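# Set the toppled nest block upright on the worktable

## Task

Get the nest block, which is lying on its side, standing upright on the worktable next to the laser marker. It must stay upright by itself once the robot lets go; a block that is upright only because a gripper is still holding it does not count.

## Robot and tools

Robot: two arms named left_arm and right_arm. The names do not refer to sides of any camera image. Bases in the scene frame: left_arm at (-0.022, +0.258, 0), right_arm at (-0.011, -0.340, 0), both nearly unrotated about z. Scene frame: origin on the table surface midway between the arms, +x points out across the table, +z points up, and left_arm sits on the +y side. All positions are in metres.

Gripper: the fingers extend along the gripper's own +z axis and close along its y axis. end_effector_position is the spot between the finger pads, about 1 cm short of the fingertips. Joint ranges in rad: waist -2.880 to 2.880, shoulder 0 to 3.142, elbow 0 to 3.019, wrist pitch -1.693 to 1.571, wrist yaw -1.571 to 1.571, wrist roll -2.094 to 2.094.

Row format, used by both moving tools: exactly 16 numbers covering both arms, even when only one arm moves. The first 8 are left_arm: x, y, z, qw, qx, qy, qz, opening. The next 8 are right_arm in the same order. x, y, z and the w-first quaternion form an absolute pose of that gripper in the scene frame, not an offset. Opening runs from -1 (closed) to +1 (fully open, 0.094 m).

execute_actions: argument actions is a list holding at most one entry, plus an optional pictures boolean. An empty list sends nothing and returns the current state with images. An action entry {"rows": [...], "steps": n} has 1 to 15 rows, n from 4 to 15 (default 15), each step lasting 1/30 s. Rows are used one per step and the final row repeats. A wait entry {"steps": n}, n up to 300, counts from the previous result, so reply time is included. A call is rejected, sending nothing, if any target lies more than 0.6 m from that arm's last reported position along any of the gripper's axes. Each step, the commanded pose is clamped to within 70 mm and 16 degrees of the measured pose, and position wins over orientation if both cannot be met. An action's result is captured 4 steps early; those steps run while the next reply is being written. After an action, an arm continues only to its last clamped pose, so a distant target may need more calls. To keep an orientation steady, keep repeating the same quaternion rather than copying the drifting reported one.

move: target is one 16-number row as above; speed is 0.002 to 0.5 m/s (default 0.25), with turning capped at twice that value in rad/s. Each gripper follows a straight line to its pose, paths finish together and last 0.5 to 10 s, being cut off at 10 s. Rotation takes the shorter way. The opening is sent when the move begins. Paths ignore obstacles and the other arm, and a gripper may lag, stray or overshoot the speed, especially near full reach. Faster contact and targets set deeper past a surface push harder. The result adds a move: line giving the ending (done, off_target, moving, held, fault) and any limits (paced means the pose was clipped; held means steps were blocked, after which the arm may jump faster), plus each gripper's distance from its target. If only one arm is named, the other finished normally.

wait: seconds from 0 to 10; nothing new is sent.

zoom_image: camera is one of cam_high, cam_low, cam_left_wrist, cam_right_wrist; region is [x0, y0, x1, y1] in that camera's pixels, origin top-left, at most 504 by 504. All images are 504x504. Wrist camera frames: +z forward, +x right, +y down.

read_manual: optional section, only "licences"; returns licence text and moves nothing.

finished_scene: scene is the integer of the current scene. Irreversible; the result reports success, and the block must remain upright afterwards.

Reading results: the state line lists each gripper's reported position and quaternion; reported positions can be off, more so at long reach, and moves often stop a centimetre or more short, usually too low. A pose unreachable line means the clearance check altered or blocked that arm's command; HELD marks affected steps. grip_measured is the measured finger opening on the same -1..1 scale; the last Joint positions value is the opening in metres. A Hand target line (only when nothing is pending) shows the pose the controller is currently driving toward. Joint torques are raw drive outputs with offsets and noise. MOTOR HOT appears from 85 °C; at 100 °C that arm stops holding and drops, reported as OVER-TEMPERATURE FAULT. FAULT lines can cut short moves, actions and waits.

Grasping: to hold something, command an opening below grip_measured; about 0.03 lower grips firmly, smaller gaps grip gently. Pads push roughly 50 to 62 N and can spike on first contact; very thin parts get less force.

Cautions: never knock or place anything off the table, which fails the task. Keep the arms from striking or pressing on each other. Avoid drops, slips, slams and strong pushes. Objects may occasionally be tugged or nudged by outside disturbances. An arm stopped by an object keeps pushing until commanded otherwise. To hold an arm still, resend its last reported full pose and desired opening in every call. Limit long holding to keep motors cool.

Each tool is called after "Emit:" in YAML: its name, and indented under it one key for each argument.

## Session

Emit:
execute_actions:
  actions: []

Scene clock: 0.00 s of 4200.00 s.
left_arm: end_effector_position=(+0.1861, +0.0918, +0.2651) grip_measured=+1.000 end_effector_quat_wxyz=(+0.230, +0.701, +0.641, -0.210) | right_arm: end_effector_position=(-0.0324, +0.0306, +0.2637) grip_measured=+1.000 end_effector_quat_wxyz=(-0.266, +0.770, -0.533, +0.229)
Joint positions: left_arm=[-0.323  0.842  0.888 -1.405  0.602  1.297  0.094] | right_arm=[ 1.859  1.321  1.197 -1.542  0.712  0.04   0.094]
Joint velocities: left_arm=[ 0.005 -0.015 -0.007 -0.002 -0.007  0.022  0.   ] | right_arm=[ 0.005 -0.005  0.007 -0.022  0.051 -0.066  0.   ]
Joint torques (N m, as the arm reports them, + toward a larger angle): no reading
Motor temperatures (°C, as the motors report them): left_arm=[25 23 25 23 27 24] | right_arm=[27 26 27 24 23 23]
Hand target (left_arm): +0.192, +0.090, +0.279; +0.244, +0.703, +0.636, -0.202
Hand target (right_arm): -0.034, +0.036, +0.270; -0.271, +0.769, -0.535, +0.222
camera_calibration (this result's frames):
cam_left_wrist: T_world_to_cam=[[-0.995946, 0.0722795, -0.0535462, 0.19249], [0.0727828, 0.99732, -0.00750664, -0.0979869], [0.0528601, -0.0113735, -0.998537, 0.378971], [0, 0, 0, 1]] pos_world=[0.178809, 0.0881214, 0.387989]
cam_right_wrist: T_world_to_cam=[[0.691021, 0.299179, 0.658014, -0.162458], [-0.101587, -0.861093, 0.498196, -0.0984667], [0.715661, -0.41111, -0.56464, 0.306924], [0, 0, 0, 1]] pos_world=[-0.117395, 0.0899944, 0.329257]

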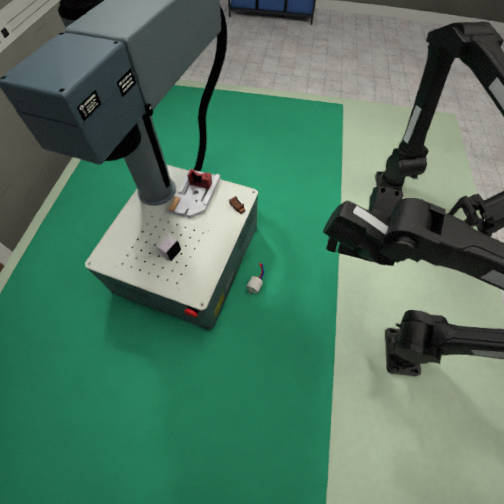

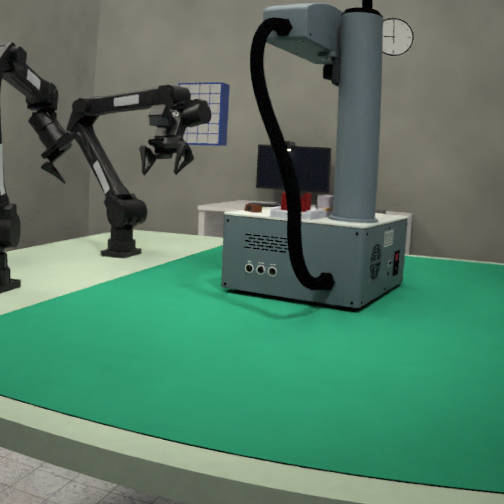

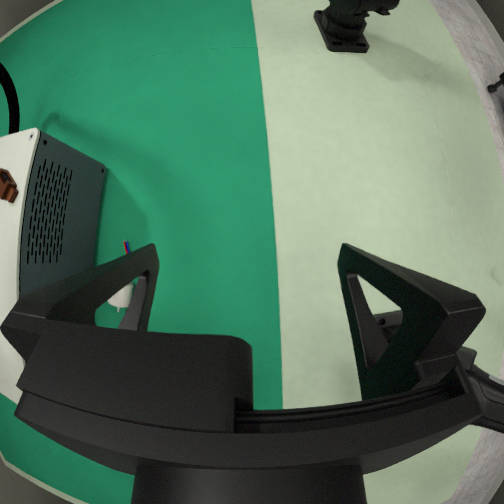

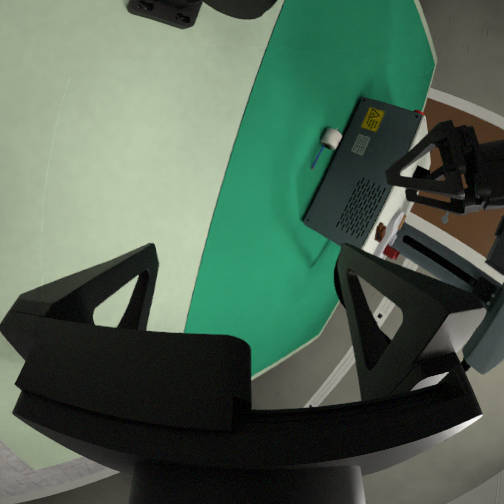

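Emit:
move:
  target: [0.53,0.19,0.32,0.337,0.163,0.926,-0.059,1,-0.0324,0.0306,0.2637,-0.266,0.77,-0.533,0.229,1]
  speed: 0.35

Scene clock: 2.70 s of 4200.00 s.
left_arm: end_effector_position=(+0.5117, +0.1849, +0.2820) grip_measured=+1.000 end_effector_quat_wxyz=(+0.301, +0.176, +0.935, -0.064) | right_arm: end_effector_position=(-0.0324, +0.0306, +0.2637) grip_measured=+1.000 end_effector_quat_wxyz=(-0.266, +0.770, -0.533, +0.229)
Joint positions: left_arm=[-0.103  1.388  1.302 -0.885  0.184  0.239  0.094] | right_arm=[ 1.859  1.321  1.197 -1.542  0.712  0.04   0.094]
Joint velocities: left_arm=[-0.015 -0.005 -0.002  0.007  0.022 -0.022  0.   ] | right_arm=[-0.005 -0.015 -0.007 -0.022  0.007  0.007  0.   ]
Joint torques (N m, as the arm reports them, + toward a larger angle): left_arm=[  1.37 -12.44  14.94   2.03   0.08  -0.06] | right_arm=[-0.37 -9.84 10.01  0.06  0.51  0.14]
Motor temperatures (°C, as the motors report them): left_arm=[25 23 26 23 27 24] | right_arm=[27 26 28 24 23 23]
Hand target (left_arm): +0.529, +0.189, +0.316; +0.337, +0.166, +0.925, -0.059
Hand target (right_arm): -0.032, +0.031, +0.264; -0.266, +0.770, -0.533, +0.229
Off the commanded pose (left_arm): 0.042 m, 5 deg.
Off the commanded pose (right_arm): 0.000 m, 0 deg.
Kept back: nothing.
move: off_target (left_arm)
camera_calibration (this result's frames):
cam_left_wrist: T_world_to_cam=[[-0.367995, -0.929744, 0.0124892, 0.356197], [-0.929817, 0.368023, -0.0000682282, 0.412899], [-0.00453288, -0.0116378, -0.999922, 0.409523], [0, 0, 0, 1]] pos_world=[0.516856, 0.183982, 0.405071]
cam_right_wrist: T_world_to_cam=[[0.691021, 0.299179, 0.658014, -0.162458], [-0.101587, -0.861093, 0.498196, -0.0984667], [0.715661, -0.41111, -0.56464, 0.306924], [0, 0, 0, 1]] pos_world=[-0.117395, 0.0899944, 0.329257]

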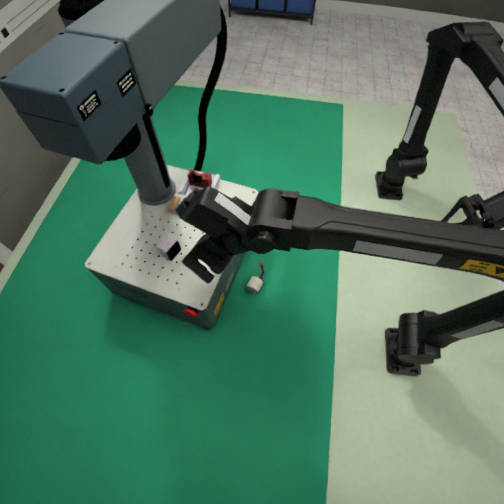

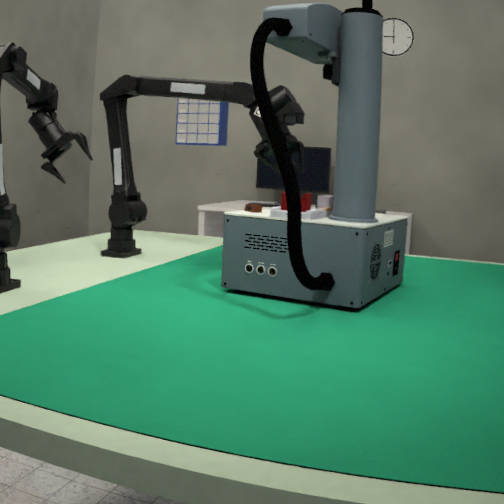

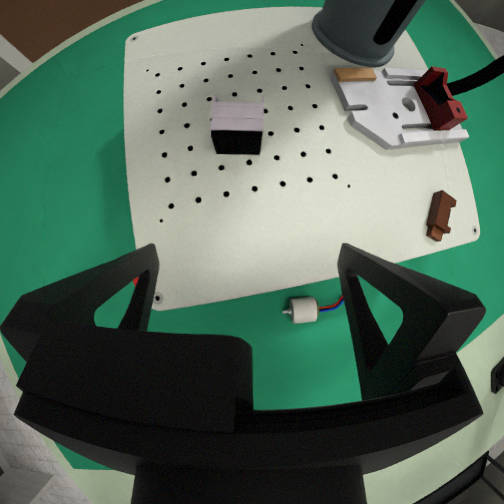

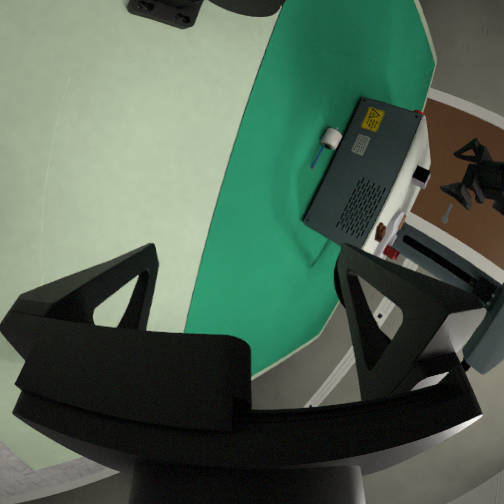

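Emit:
move:
  target: [0.635,0.152,0.24,0.335,0.187,0.921,-0.068,1,-0.0324,0.0306,0.2637,-0.266,0.77,-0.533,0.229,1]
  speed: 0.15

Scene clock: 4.27 s of 4200.00 s.
left_arm: end_effector_position=(+0.6138, +0.1616, +0.2049) grip_measured=+1.000 end_effector_quat_wxyz=(+0.297, +0.186, +0.934, -0.068) | right_arm: end_effector_position=(-0.0324, +0.0306, +0.2637) grip_measured=+1.000 end_effector_quat_wxyz=(-0.266, +0.770, -0.533, +0.229)
Joint positions: left_arm=[-0.127  1.692  1.449 -0.733  0.184  0.236  0.094] | right_arm=[ 1.859  1.321  1.197 -1.542  0.712  0.04   0.094]
Joint velocities: left_arm=[ 0.005 -0.005  0.002  0.002  0.066  0.007  0.   ] | right_arm=[ 0.005  0.005  0.002  0.027 -0.095  0.051  0.   ]
Joint torques (N m, as the arm reports them, + toward a larger angle): left_arm=[ -0.1  -17.33  14.43   2.11   0.24  -0.08] | right_arm=[-0.31 -9.8  10.    0.06  0.51  0.14]
Motor temperatures (°C, as the motors report them): left_arm=[25 23 27 23 27 24] | right_arm=[27 26 28 24 23 23]
Hand target (left_arm): +0.632, +0.152, +0.239; +0.335, +0.188, +0.921, -0.068
Hand target (right_arm): -0.032, +0.031, +0.264; -0.266, +0.770, -0.533, +0.229
Off the commanded pose (left_arm): 0.042 m, 5 deg.
Off the commanded pose (right_arm): 0.000 m, 0 deg.
Kept back: nothing.
move: off_target (left_arm)
camera_calibration (this result's frames):
cam_left_wrist: T_world_to_cam=[[-0.388437, -0.921347, 0.0153996, 0.383703], [-0.921414, 0.38855, 0.0050603, 0.506841], [-0.0106458, -0.0122238, -0.999869, 0.336467], [0, 0, 0, 1]] pos_world=[0.619637, 0.160704, 0.327949]
cam_right_wrist: T_world_to_cam=[[0.691021, 0.299179, 0.658014, -0.162458], [-0.101587, -0.861093, 0.498196, -0.0984667], [0.715661, -0.41111, -0.56464, 0.306924], [0, 0, 0, 1]] pos_world=[-0.117395, 0.0899944, 0.329257]

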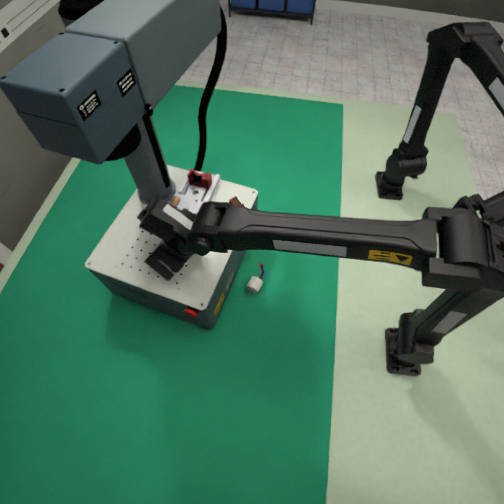

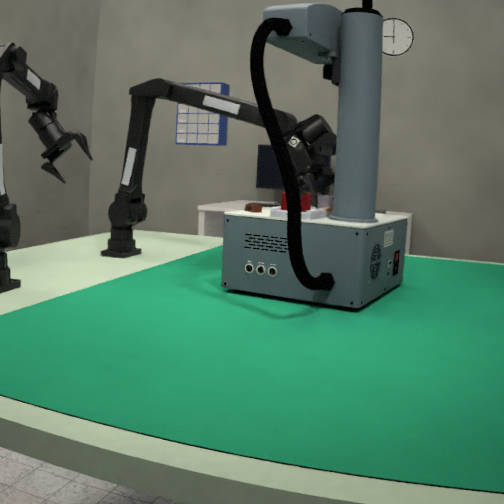

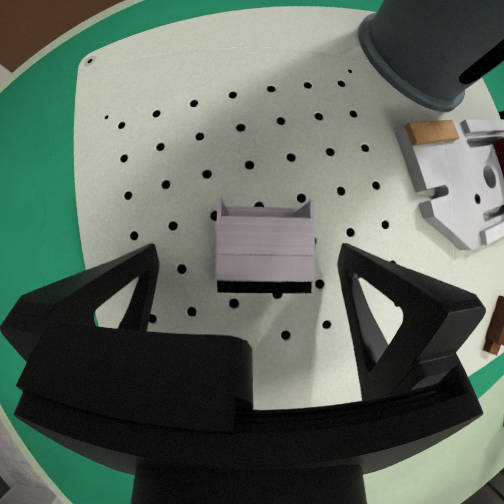

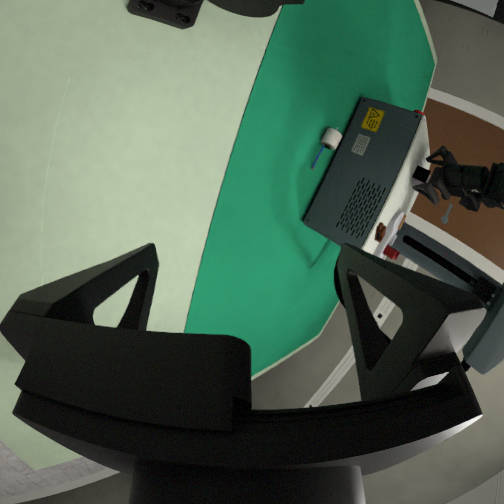

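Emit:
execute_actions:
  actions:
    - {"rows":[[0.636,0.143,0.238,0.335,0.187,0.921,-0.068,0.4,-0.0324,0.0306,0.2637,-0.266,0.77,-0.533,0.229,1]],"steps":10}

Emit:
execute_actions:
  actions:
    - {"rows":[[0.636,0.143,0.238,0.335,0.187,0.921,-0.068,-0.22,-0.0324,0.0306,0.2637,-0.266,0.77,-0.533,0.229,1]],"steps":12}

Emit:
move:
  target: [0.42,0.33,0.33,0.31,-0.08,0.947,0.027,-0.22,-0.0324,0.0306,0.2637,-0.266,0.77,-0.533,0.229,1]

Emit:
move:
  target: [0.36,0.436,0.05,0.305,-0.205,0.927,0.068,-0.22,-0.0324,0.0306,0.2637,-0.266,0.77,-0.533,0.229,1]

Scene clock: 4.67 s of 4200.00 s.
left_arm: end_effector_position=(+0.6130, +0.1548, +0.2052) grip_measured=+0.403 end_effector_quat_wxyz=(+0.297, +0.187, +0.934, -0.068) | right_arm: end_effector_position=(-0.0324, +0.0306, +0.2637) grip_measured=+1.000 end_effector_quat_wxyz=(-0.266, +0.770, -0.533, +0.229)
Joint positions: left_arm=[-0.139  1.692  1.45  -0.733  0.178  0.228  0.066] | right_arm=[ 1.859  1.321  1.197 -1.542  0.712  0.04   0.094]
Joint velocities: left_arm=[-0.083  0.005  0.017 -0.002 -0.081 -0.022 -0.001] | right_arm=[ 0.015 -0.005 -0.007  0.012 -0.125  0.007  0.   ]
Joint torques (N m, as the arm reports them, + toward a larger angle): left_arm=[  0.11 -16.58  14.95   2.28   0.1   -0.07] | right_arm=[-0.31 -9.81 10.01  0.06  0.51  0.14]
Motor temperatures (°C, as the motors report them): left_arm=[25 23 27 23 27 24] | right_arm=[27 26 28 24 23 23]
Steps of this call (steps 1 to 6: nothing new was sent; steps 7 to 12: the first 6 steps of this action). Readings (end_effector_position):
7: left_arm (+0.6138, +0.1616, +0.2048) | right_arm (-0.0324, +0.0306, +0.2637)
8: left_arm (+0.6138, +0.1609, +0.2050) | right_arm (-0.0324, +0.0306, +0.2637)
10: left_arm (+0.6135, +0.1581, +0.2052) | right_arm (-0.0324, +0.0306, +0.2637)
12: the state above

Scene clock: 5.07 s of 4200.00 s.
left_arm: end_effector_position=(+0.6125, +0.1515, +0.2051) grip_measured=-0.167 end_effector_quat_wxyz=(+0.296, +0.188, +0.934, -0.068) | right_arm: end_effector_position=(-0.0324, +0.0306, +0.2637) grip_measured=+1.000 end_effector_quat_wxyz=(-0.266, +0.770, -0.533, +0.229)
Joint positions: left_arm=[-0.145  1.692  1.45  -0.733  0.176  0.226  0.039] | right_arm=[ 1.859  1.321  1.197 -1.542  0.712  0.04   0.094]
Joint velocities: left_arm=[-0.015 -0.005  0.007 -0.002  0.037 -0.022  0.   ] | right_arm=[-0.015 -0.005 -0.012 -0.022 -0.007 -0.007  0.   ]
Joint torques (N m, as the arm reports them, + toward a larger angle): left_arm=[ -0.26 -16.58  14.86   2.28   0.19  -0.08] | right_arm=[-0.31 -9.81 10.01  0.06  0.52  0.14]
Motor temperatures (°C, as the motors report them): left_arm=[25 23 27 23 27 24] | right_arm=[27 26 28 24 23 23]
Off your previous action's commanded pose (left_arm): 0.041 m, 5 deg at its last step (step 4 of this call).
Off your previous action's commanded pose (right_arm): 0.000 m, 0 deg at its last step (step 4 of this call).
Steps of this call (steps 1 to 4: the last 4 steps of your previous action; steps 5 to 12: the first 8 steps of this action). Readings (end_effector_position):
5: left_arm (+0.6124, +0.1512, +0.2052) | right_arm (-0.0324, +0.0306, +0.2637)
6: left_arm (+0.6124, +0.1515, +0.2051) | right_arm (-0.0324, +0.0306, +0.2637)
8: left_arm (+0.6125, +0.1515, +0.2051) | right_arm (-0.0324, +0.0306, +0.2637)
12: the state above

Scene clock: 6.87 s of 4200.00 s.
left_arm: end_effector_position=(+0.4226, +0.3286, +0.3243) grip_measured=-0.167 end_effector_quat_wxyz=(+0.308, -0.072, +0.948, +0.026) | right_arm: end_effector_position=(-0.0324, +0.0306, +0.2637) grip_measured=+1.000 end_effector_quat_wxyz=(-0.266, +0.770, -0.533, +0.229)
Joint positions: left_arm=[ 0.133  1.136  1.19  -0.996  0.     0.009  0.039] | right_arm=[ 1.859  1.321  1.197 -1.542  0.712  0.04   0.094]
Joint velocities: left_arm=[-0.005 -0.005 -0.002 -0.002  0.007  0.022 -0.001] | right_arm=[-0.005 -0.005  0.002 -0.007  0.022  0.066  0.   ]
Joint torques (N m, as the arm reports them, + toward a larger angle): left_arm=[ 1.17 -8.25 11.29  0.5   0.06 -0.09] | right_arm=[-0.33 -9.82 10.02  0.07  0.52  0.15]
Motor temperatures (°C, as the motors report them): left_arm=[25 24 27 23 27 24] | right_arm=[27 26 28 24 23 23]
Hand target (left_arm): +0.422, +0.331, +0.332; +0.311, -0.080, +0.947, +0.025
Hand target (right_arm): -0.032, +0.031, +0.264; -0.266, +0.770, -0.533, +0.229
Off your previous action's commanded pose (left_arm): 0.041 m, 5 deg at its last step (step 4 of this call).
Off your previous action's commanded pose (right_arm): 0.000 m, 0 deg at its last step (step 4 of this call).
Off the commanded pose (left_arm): 0.006 m, 1 deg.
Off the commanded pose (right_arm): 0.000 m, 0 deg.
Kept back: nothing.
move: done
camera_calibration (this result's frames):
cam_left_wrist: T_world_to_cam=[[0.150927, -0.988528, -0.00585479, 0.262509], [-0.988538, -0.150902, -0.00452859, 0.473974], [0.00359314, 0.00647117, -0.999973, 0.443737], [0, 0, 0, 1]] pos_world=[0.427328, 0.32815, 0.447408]
cam_right_wrist: T_world_to_cam=[[0.691021, 0.299179, 0.658014, -0.162458], [-0.101587, -0.861093, 0.498196, -0.0984667], [0.715661, -0.41111, -0.56464, 0.306924], [0, 0, 0, 1]] pos_world=[-0.117395, 0.0899944, 0.329257]

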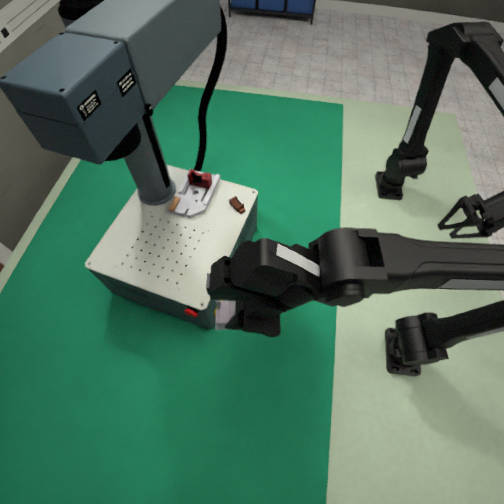

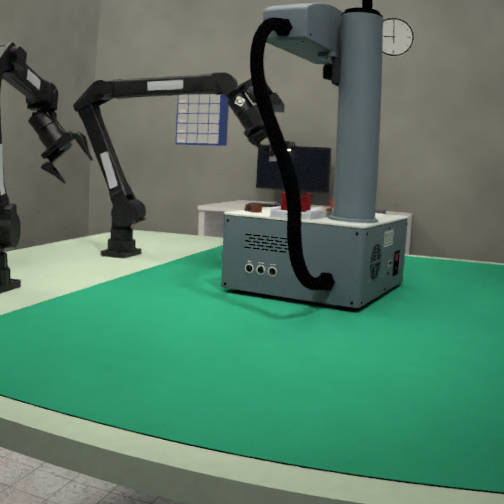

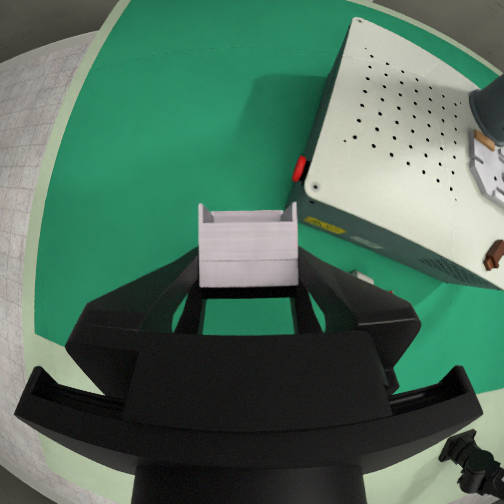

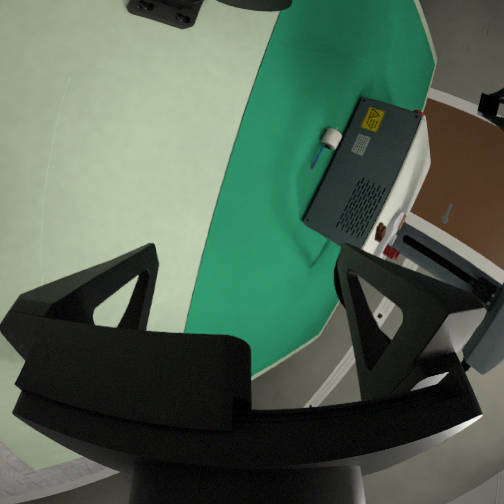

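Scene clock: 8.60 s of 4200.00 s.
left_arm: end_effector_position=(+0.3469, +0.4270, +0.0343) grip_measured=-0.167 end_effector_quat_wxyz=(+0.279, -0.201, +0.937, +0.061) | right_arm: end_effector_position=(-0.0324, +0.0306, +0.2637) grip_measured=+1.000 end_effector_quat_wxyz=(-0.266, +0.770, -0.533, +0.229)
Joint positions: left_arm=[ 0.406  1.352  0.549 -0.19   0.003  0.009  0.039] | right_arm=[ 1.859  1.321  1.197 -1.542  0.712  0.04   0.094]
Joint velocities: left_arm=[-0.005 -0.005  0.007  0.007  0.051 -0.007  0.   ] | right_arm=[-0.005 -0.005 -0.012  0.002  0.051 -0.081  0.   ]
Joint torques (N m, as the arm reports them, + toward a larger angle): left_arm=[ 1.11 -9.81  8.68  2.53  0.24 -0.04] | right_arm=[-0.31 -9.79 10.01  0.07  0.51  0.14]
Motor temperatures (°C, as the motors report them): left_arm=[25 24 28 23 27 24] | right_arm=[27 26 29 24 23 23]
Hand target (left_arm): +0.359, +0.436, +0.050; +0.306, -0.205, +0.927, +0.066
Hand target (right_arm): -0.032, +0.031, +0.264; -0.266, +0.770, -0.533, +0.229
Off the commanded pose (left_arm): 0.022 m, 3 deg.
Off the commanded pose (right_arm): 0.000 m, 0 deg.
Kept back: nothing.
move: off_target (left_arm)
camera_calibration (this result's frames):
cam_left_wrist: T_world_to_cam=[[0.410753, -0.911741, -0.00320283, 0.246497], [-0.910729, -0.410458, 0.0457885, 0.494737], [-0.0430619, -0.0158908, -0.998946, 0.179088], [0, 0, 0, 1]] pos_world=[0.357033, 0.430656, 0.157035]
cam_right_wrist: T_world_to_cam=[[0.691021, 0.299179, 0.658014, -0.162458], [-0.101587, -0.861093, 0.498196, -0.0984667], [0.715661, -0.41111, -0.56464, 0.306924], [0, 0, 0, 1]] pos_world=[-0.117395, 0.0899944, 0.329257]

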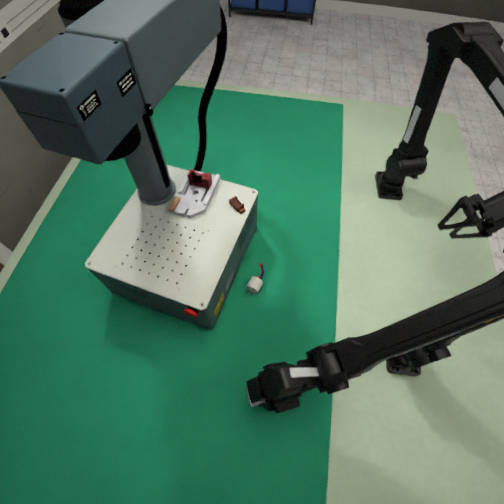

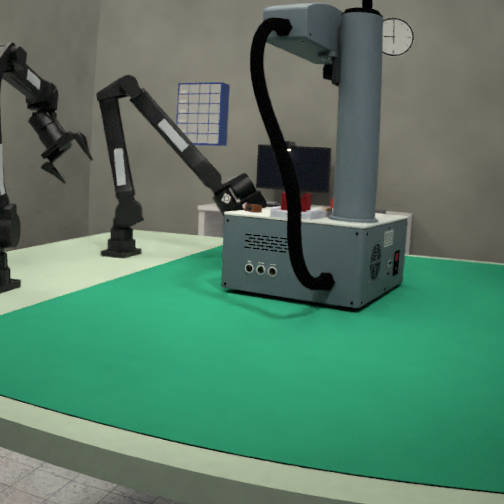

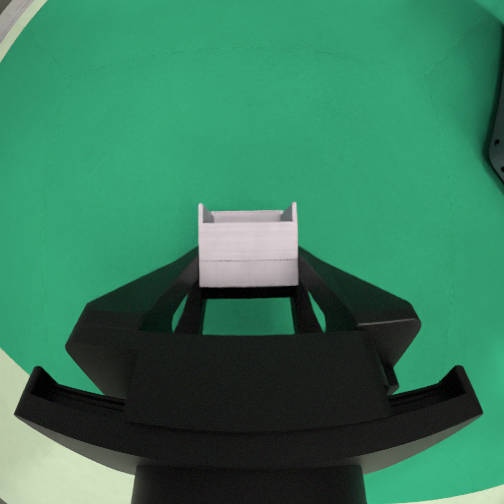

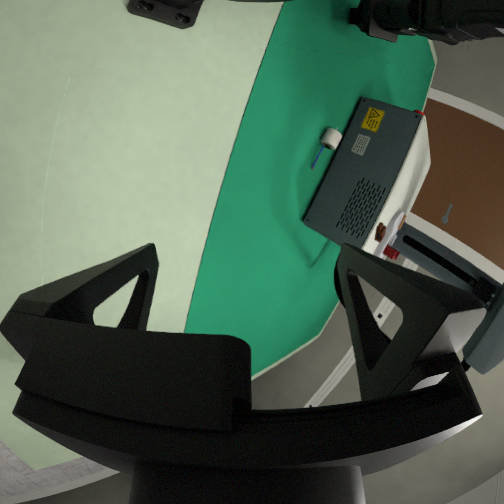

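Emit:
move:
  target: [0.36,0.436,0.028,0.315,-0.205,0.924,0.07,-0.22,-0.0324,0.0306,0.2637,-0.266,0.77,-0.533,0.229,1]
  speed: 0.04

Scene clock: 10.07 s of 4200.00 s.
left_arm: end_effector_position=(+0.3528, +0.4298, +0.0237) grip_measured=-0.167 end_effector_quat_wxyz=(+0.300, -0.200, +0.930, +0.066) | right_arm: end_effector_position=(-0.0324, +0.0306, +0.2637) grip_measured=+1.000 end_effector_quat_wxyz=(-0.266, +0.770, -0.533, +0.229)
Joint positions: left_arm=[ 0.406  1.394  0.524 -0.075  0.003  0.009  0.039] | right_arm=[ 1.859  1.321  1.197 -1.542  0.712  0.04   0.094]
Joint velocities: left_arm=[ 0.005  0.015 -0.007 -0.002  0.037 -0.007  0.   ] | right_arm=[-0.005  0.005 -0.002  0.002 -0.037 -0.007  0.   ]
Joint torques (N m, as the arm reports them, + toward a larger angle): left_arm=[ 0.78 -8.33  7.46  2.69  0.    0.  ] | right_arm=[-0.29 -9.77 10.01  0.07  0.51  0.15]
Motor temperatures (°C, as the motors report them): left_arm=[25 24 28 23 27 24] | right_arm=[27 26 29 24 23 23]
Hand target (left_arm): +0.360, +0.436, +0.028; +0.315, -0.205, +0.924, +0.070
Hand target (right_arm): -0.032, +0.031, +0.264; -0.266, +0.770, -0.533, +0.229
Off the commanded pose (left_arm): 0.010 m, 2 deg.
Off the commanded pose (right_arm): 0.000 m, 0 deg.
Kept back: nothing.
move: done
camera_calibration (this result's frames):
cam_left_wrist: T_world_to_cam=[[0.410899, -0.911673, -0.00366224, 0.246459], [-0.911681, -0.410898, -0.00111478, 0.50344], [-0.000488492, 0.00379686, -0.999993, 0.145325], [0, 0, 0, 1]] pos_world=[0.357778, 0.431001, 0.146788]
cam_right_wrist: T_world_to_cam=[[0.691021, 0.299179, 0.658014, -0.162458], [-0.101587, -0.861093, 0.498196, -0.0984667], [0.715661, -0.41111, -0.56464, 0.306924], [0, 0, 0, 1]] pos_world=[-0.117395, 0.0899944, 0.329257]

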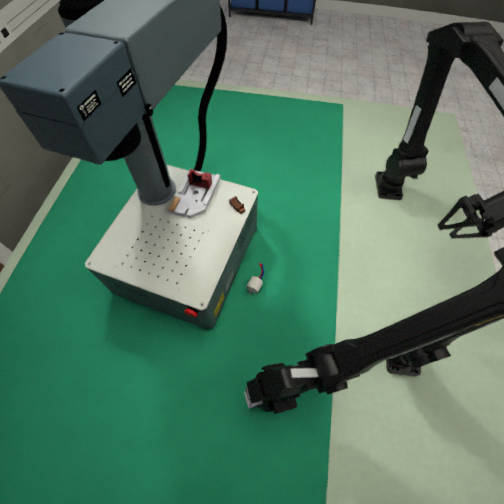

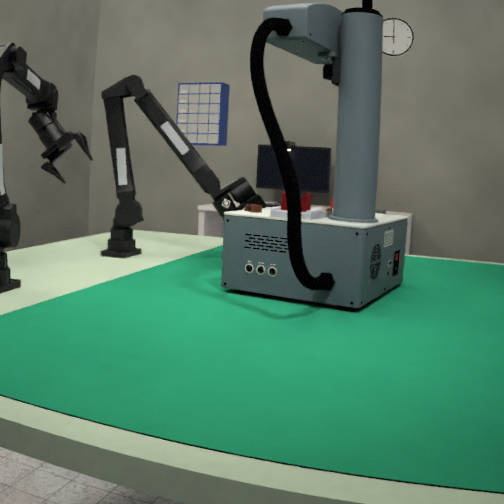

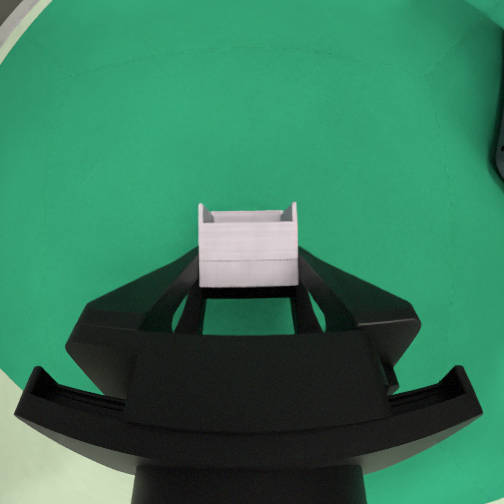

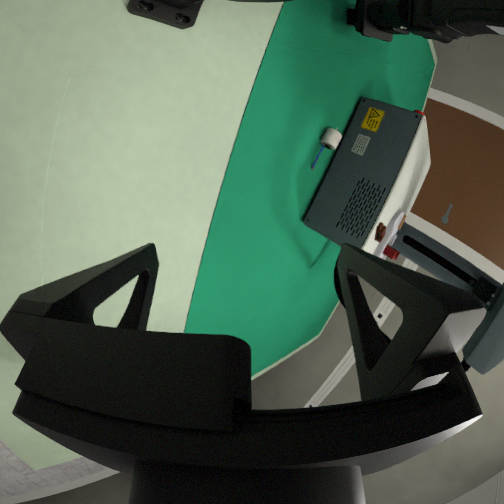

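Emit:
execute_actions:
  actions:
    - {"rows":[[0.36,0.436,0.028,0.315,-0.205,0.924,0.07,0.5,-0.0324,0.0306,0.2637,-0.266,0.77,-0.533,0.229,1]],"steps":6}

Emit:
execute_actions:
  actions:
    - {"rows":[[0.37,0.44,0.065,0.315,-0.205,0.924,0.07,0.5,-0.0324,0.0306,0.2637,-0.266,0.77,-0.533,0.229,1]],"steps":10}

Emit:
move:
  target: [0.38,0.445,0.038,-0.211,-0.211,0.953,-0.047,0.5,-0.0324,0.0306,0.2637,-0.266,0.77,-0.533,0.229,1]
  speed: 0.35

Scene clock: 10.30 s of 4200.00 s.
left_arm: end_effector_position=(+0.3533, +0.4300, +0.0241) grip_measured=+0.328 end_effector_quat_wxyz=(+0.302, -0.200, +0.930, +0.066) | right_arm: end_effector_position=(-0.0324, +0.0306, +0.2637) grip_measured=+1.000 end_effector_quat_wxyz=(-0.266, +0.770, -0.533, +0.229)
Joint positions: left_arm=[ 0.406  1.394  0.524 -0.072  0.003  0.009  0.062] | right_arm=[ 1.859  1.321  1.197 -1.542  0.712  0.04   0.094]
Joint velocities: left_arm=[-0.015 -0.005 -0.007  0.061 -0.051 -0.022  0.34 ] | right_arm=[-0.015 -0.015 -0.017  0.007  0.081 -0.066  0.   ]
Joint torques (N m, as the arm reports them, + toward a larger angle): left_arm=[ 1.24 -8.65  7.47  2.27  0.02 -0.04] | right_arm=[-0.33 -9.82 10.01  0.05  0.52  0.14]
Motor temperatures (°C, as the motors report them): left_arm=[25 24 28 23 27 24] | right_arm=[27 26 29 24 23 23]
Steps of this call (steps 1 to 5: nothing new was sent; steps 6 to 7: the first 2 steps of this action). Readings (end_effector_position):
6: left_arm (+0.3530, +0.4298, +0.0238) | right_arm (-0.0324, +0.0306, +0.2637)
7: the state above

Scene clock: 10.63 s of 4200.00 s.
left_arm: end_effector_position=(+0.3520, +0.4294, +0.0424) grip_measured=+0.497 end_effector_quat_wxyz=(+0.297, -0.200, +0.931, +0.065) | right_arm: end_effector_position=(-0.0324, +0.0306, +0.2637) grip_measured=+1.000 end_effector_quat_wxyz=(-0.266, +0.770, -0.533, +0.229)
Joint positions: left_arm=[ 0.406  1.338  0.546 -0.16   0.003  0.009  0.07 ] | right_arm=[ 1.859  1.321  1.197 -1.542  0.712  0.04   0.094]
Joint velocities: left_arm=[-0.015 -0.2    0.129 -0.095 -0.022 -0.022  0.   ] | right_arm=[-0.015 -0.005  0.007 -0.017 -0.139  0.022  0.   ]
Joint torques (N m, as the arm reports them, + toward a larger angle): left_arm=[ 0.75 -8.12 11.04  0.27 -0.03 -0.04] | right_arm=[-0.34 -9.81 10.02  0.07  0.51  0.15]
Motor temperatures (°C, as the motors report them): left_arm=[25 24 28 23 27 24] | right_arm=[27 26 29 24 23 23]
Off your previous action's commanded pose (left_arm): 0.009 m, 2 deg at its last step (step 4 of this call).
Off your previous action's commanded pose (right_arm): 0.000 m, 0 deg at its last step (step 4 of this call).
Steps of this call (steps 1 to 4: the last 4 steps of your previous action; steps 5 to 10: the first 6 steps of this action). Readings (end_effector_position):
5: left_arm (+0.3526, +0.4297, +0.0248) | right_arm (-0.0324, +0.0306, +0.2637)
6: left_arm (+0.3501, +0.4285, +0.0260) | right_arm (-0.0324, +0.0306, +0.2637)
8: left_arm (+0.3494, +0.4282, +0.0336) | right_arm (-0.0324, +0.0306, +0.2637)
10: the state above

Scene clock: 12.97 s of 4200.00 s.
left_arm: end_effector_position=(+0.3679, +0.4362, +0.0271) grip_measured=+0.497 end_effector_quat_wxyz=(-0.221, -0.206, +0.952, -0.053) | right_arm: end_effector_position=(-0.0324, +0.0306, +0.2637) grip_measured=+1.000 end_effector_quat_wxyz=(-0.266, +0.770, -0.533, +0.229)
Joint positions: left_arm=[ 0.406  1.935  1.345 -1.439  0.006  0.008  0.07 ] | right_arm=[ 1.859  1.321  1.197 -1.542  0.712  0.04   0.094]
Joint velocities: left_arm=[ 0.005 -0.005 -0.002 -0.007  0.007 -0.007 -0.001] | right_arm=[-0.005 -0.024 -0.002  0.022 -0.022  0.037  0.   ]
Joint torques (N m, as the arm reports them, + toward a larger angle): left_arm=[  1.59 -17.12  10.41  -2.12   0.26  -0.05] | right_arm=[-0.35 -9.76 10.01  0.07  0.52  0.14]
Motor temperatures (°C, as the motors report them): left_arm=[25 24 28 23 27 24] | right_arm=[27 26 29 24 23 23]
Hand target (left_arm): +0.379, +0.445, +0.039; -0.210, -0.217, +0.952, -0.051
Hand target (right_arm): -0.032, +0.031, +0.264; -0.266, +0.770, -0.533, +0.229
Off your previous action's commanded pose (left_arm): 0.021 m, 1 deg at its last step (step 4 of this call).
Off your previous action's commanded pose (right_arm): 0.000 m, 0 deg at its last step (step 4 of this call).
Off the commanded pose (left_arm): 0.019 m, 1 deg.
Off the commanded pose (right_arm): 0.000 m, 0 deg.
Kept back: nothing.
move: off_target (left_arm)
camera_calibration (this result's frames):
cam_left_wrist: T_world_to_cam=[[0.414812, -0.909862, 0.00910061, 0.24353], [-0.429493, -0.186972, 0.883503, 0.22074], [-0.802164, -0.370396, -0.468338, 0.592444], [0, 0, 0, 1]] pos_world=[0.469024, 0.482289, 0.0802235]
cam_right_wrist: T_world_to_cam=[[0.691021, 0.299179, 0.658014, -0.162458], [-0.101587, -0.861093, 0.498196, -0.0984667], [0.715661, -0.41111, -0.56464, 0.306924], [0, 0, 0, 1]] pos_world=[-0.117395, 0.0899944, 0.329257]

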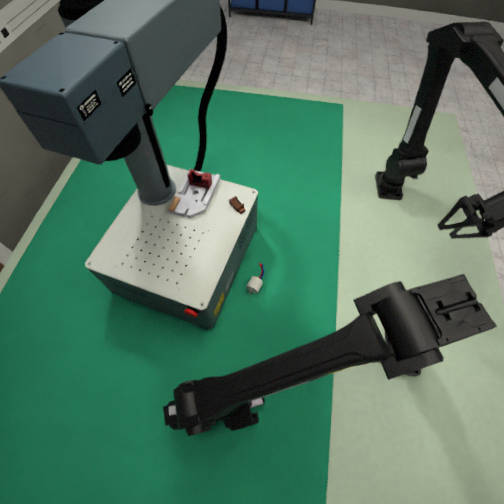

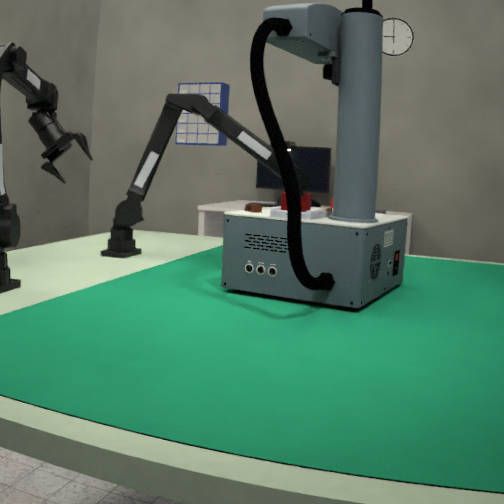

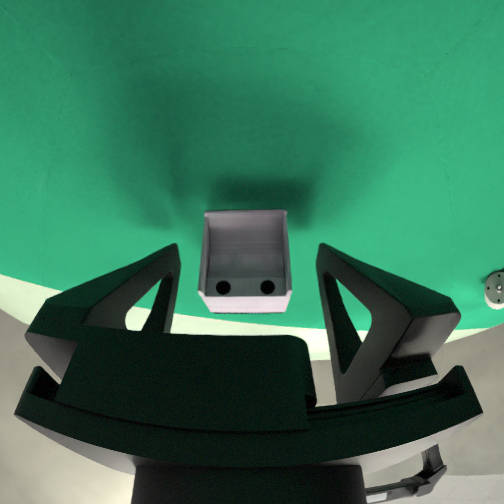

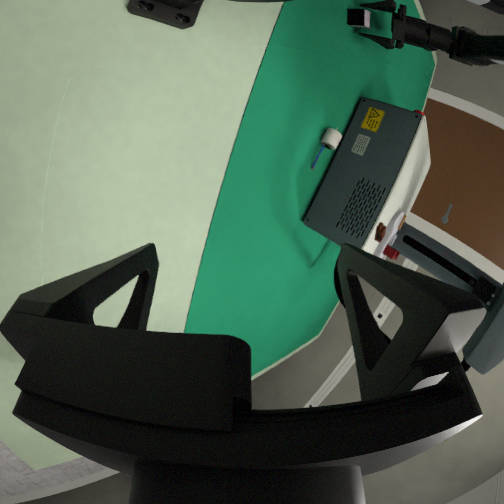

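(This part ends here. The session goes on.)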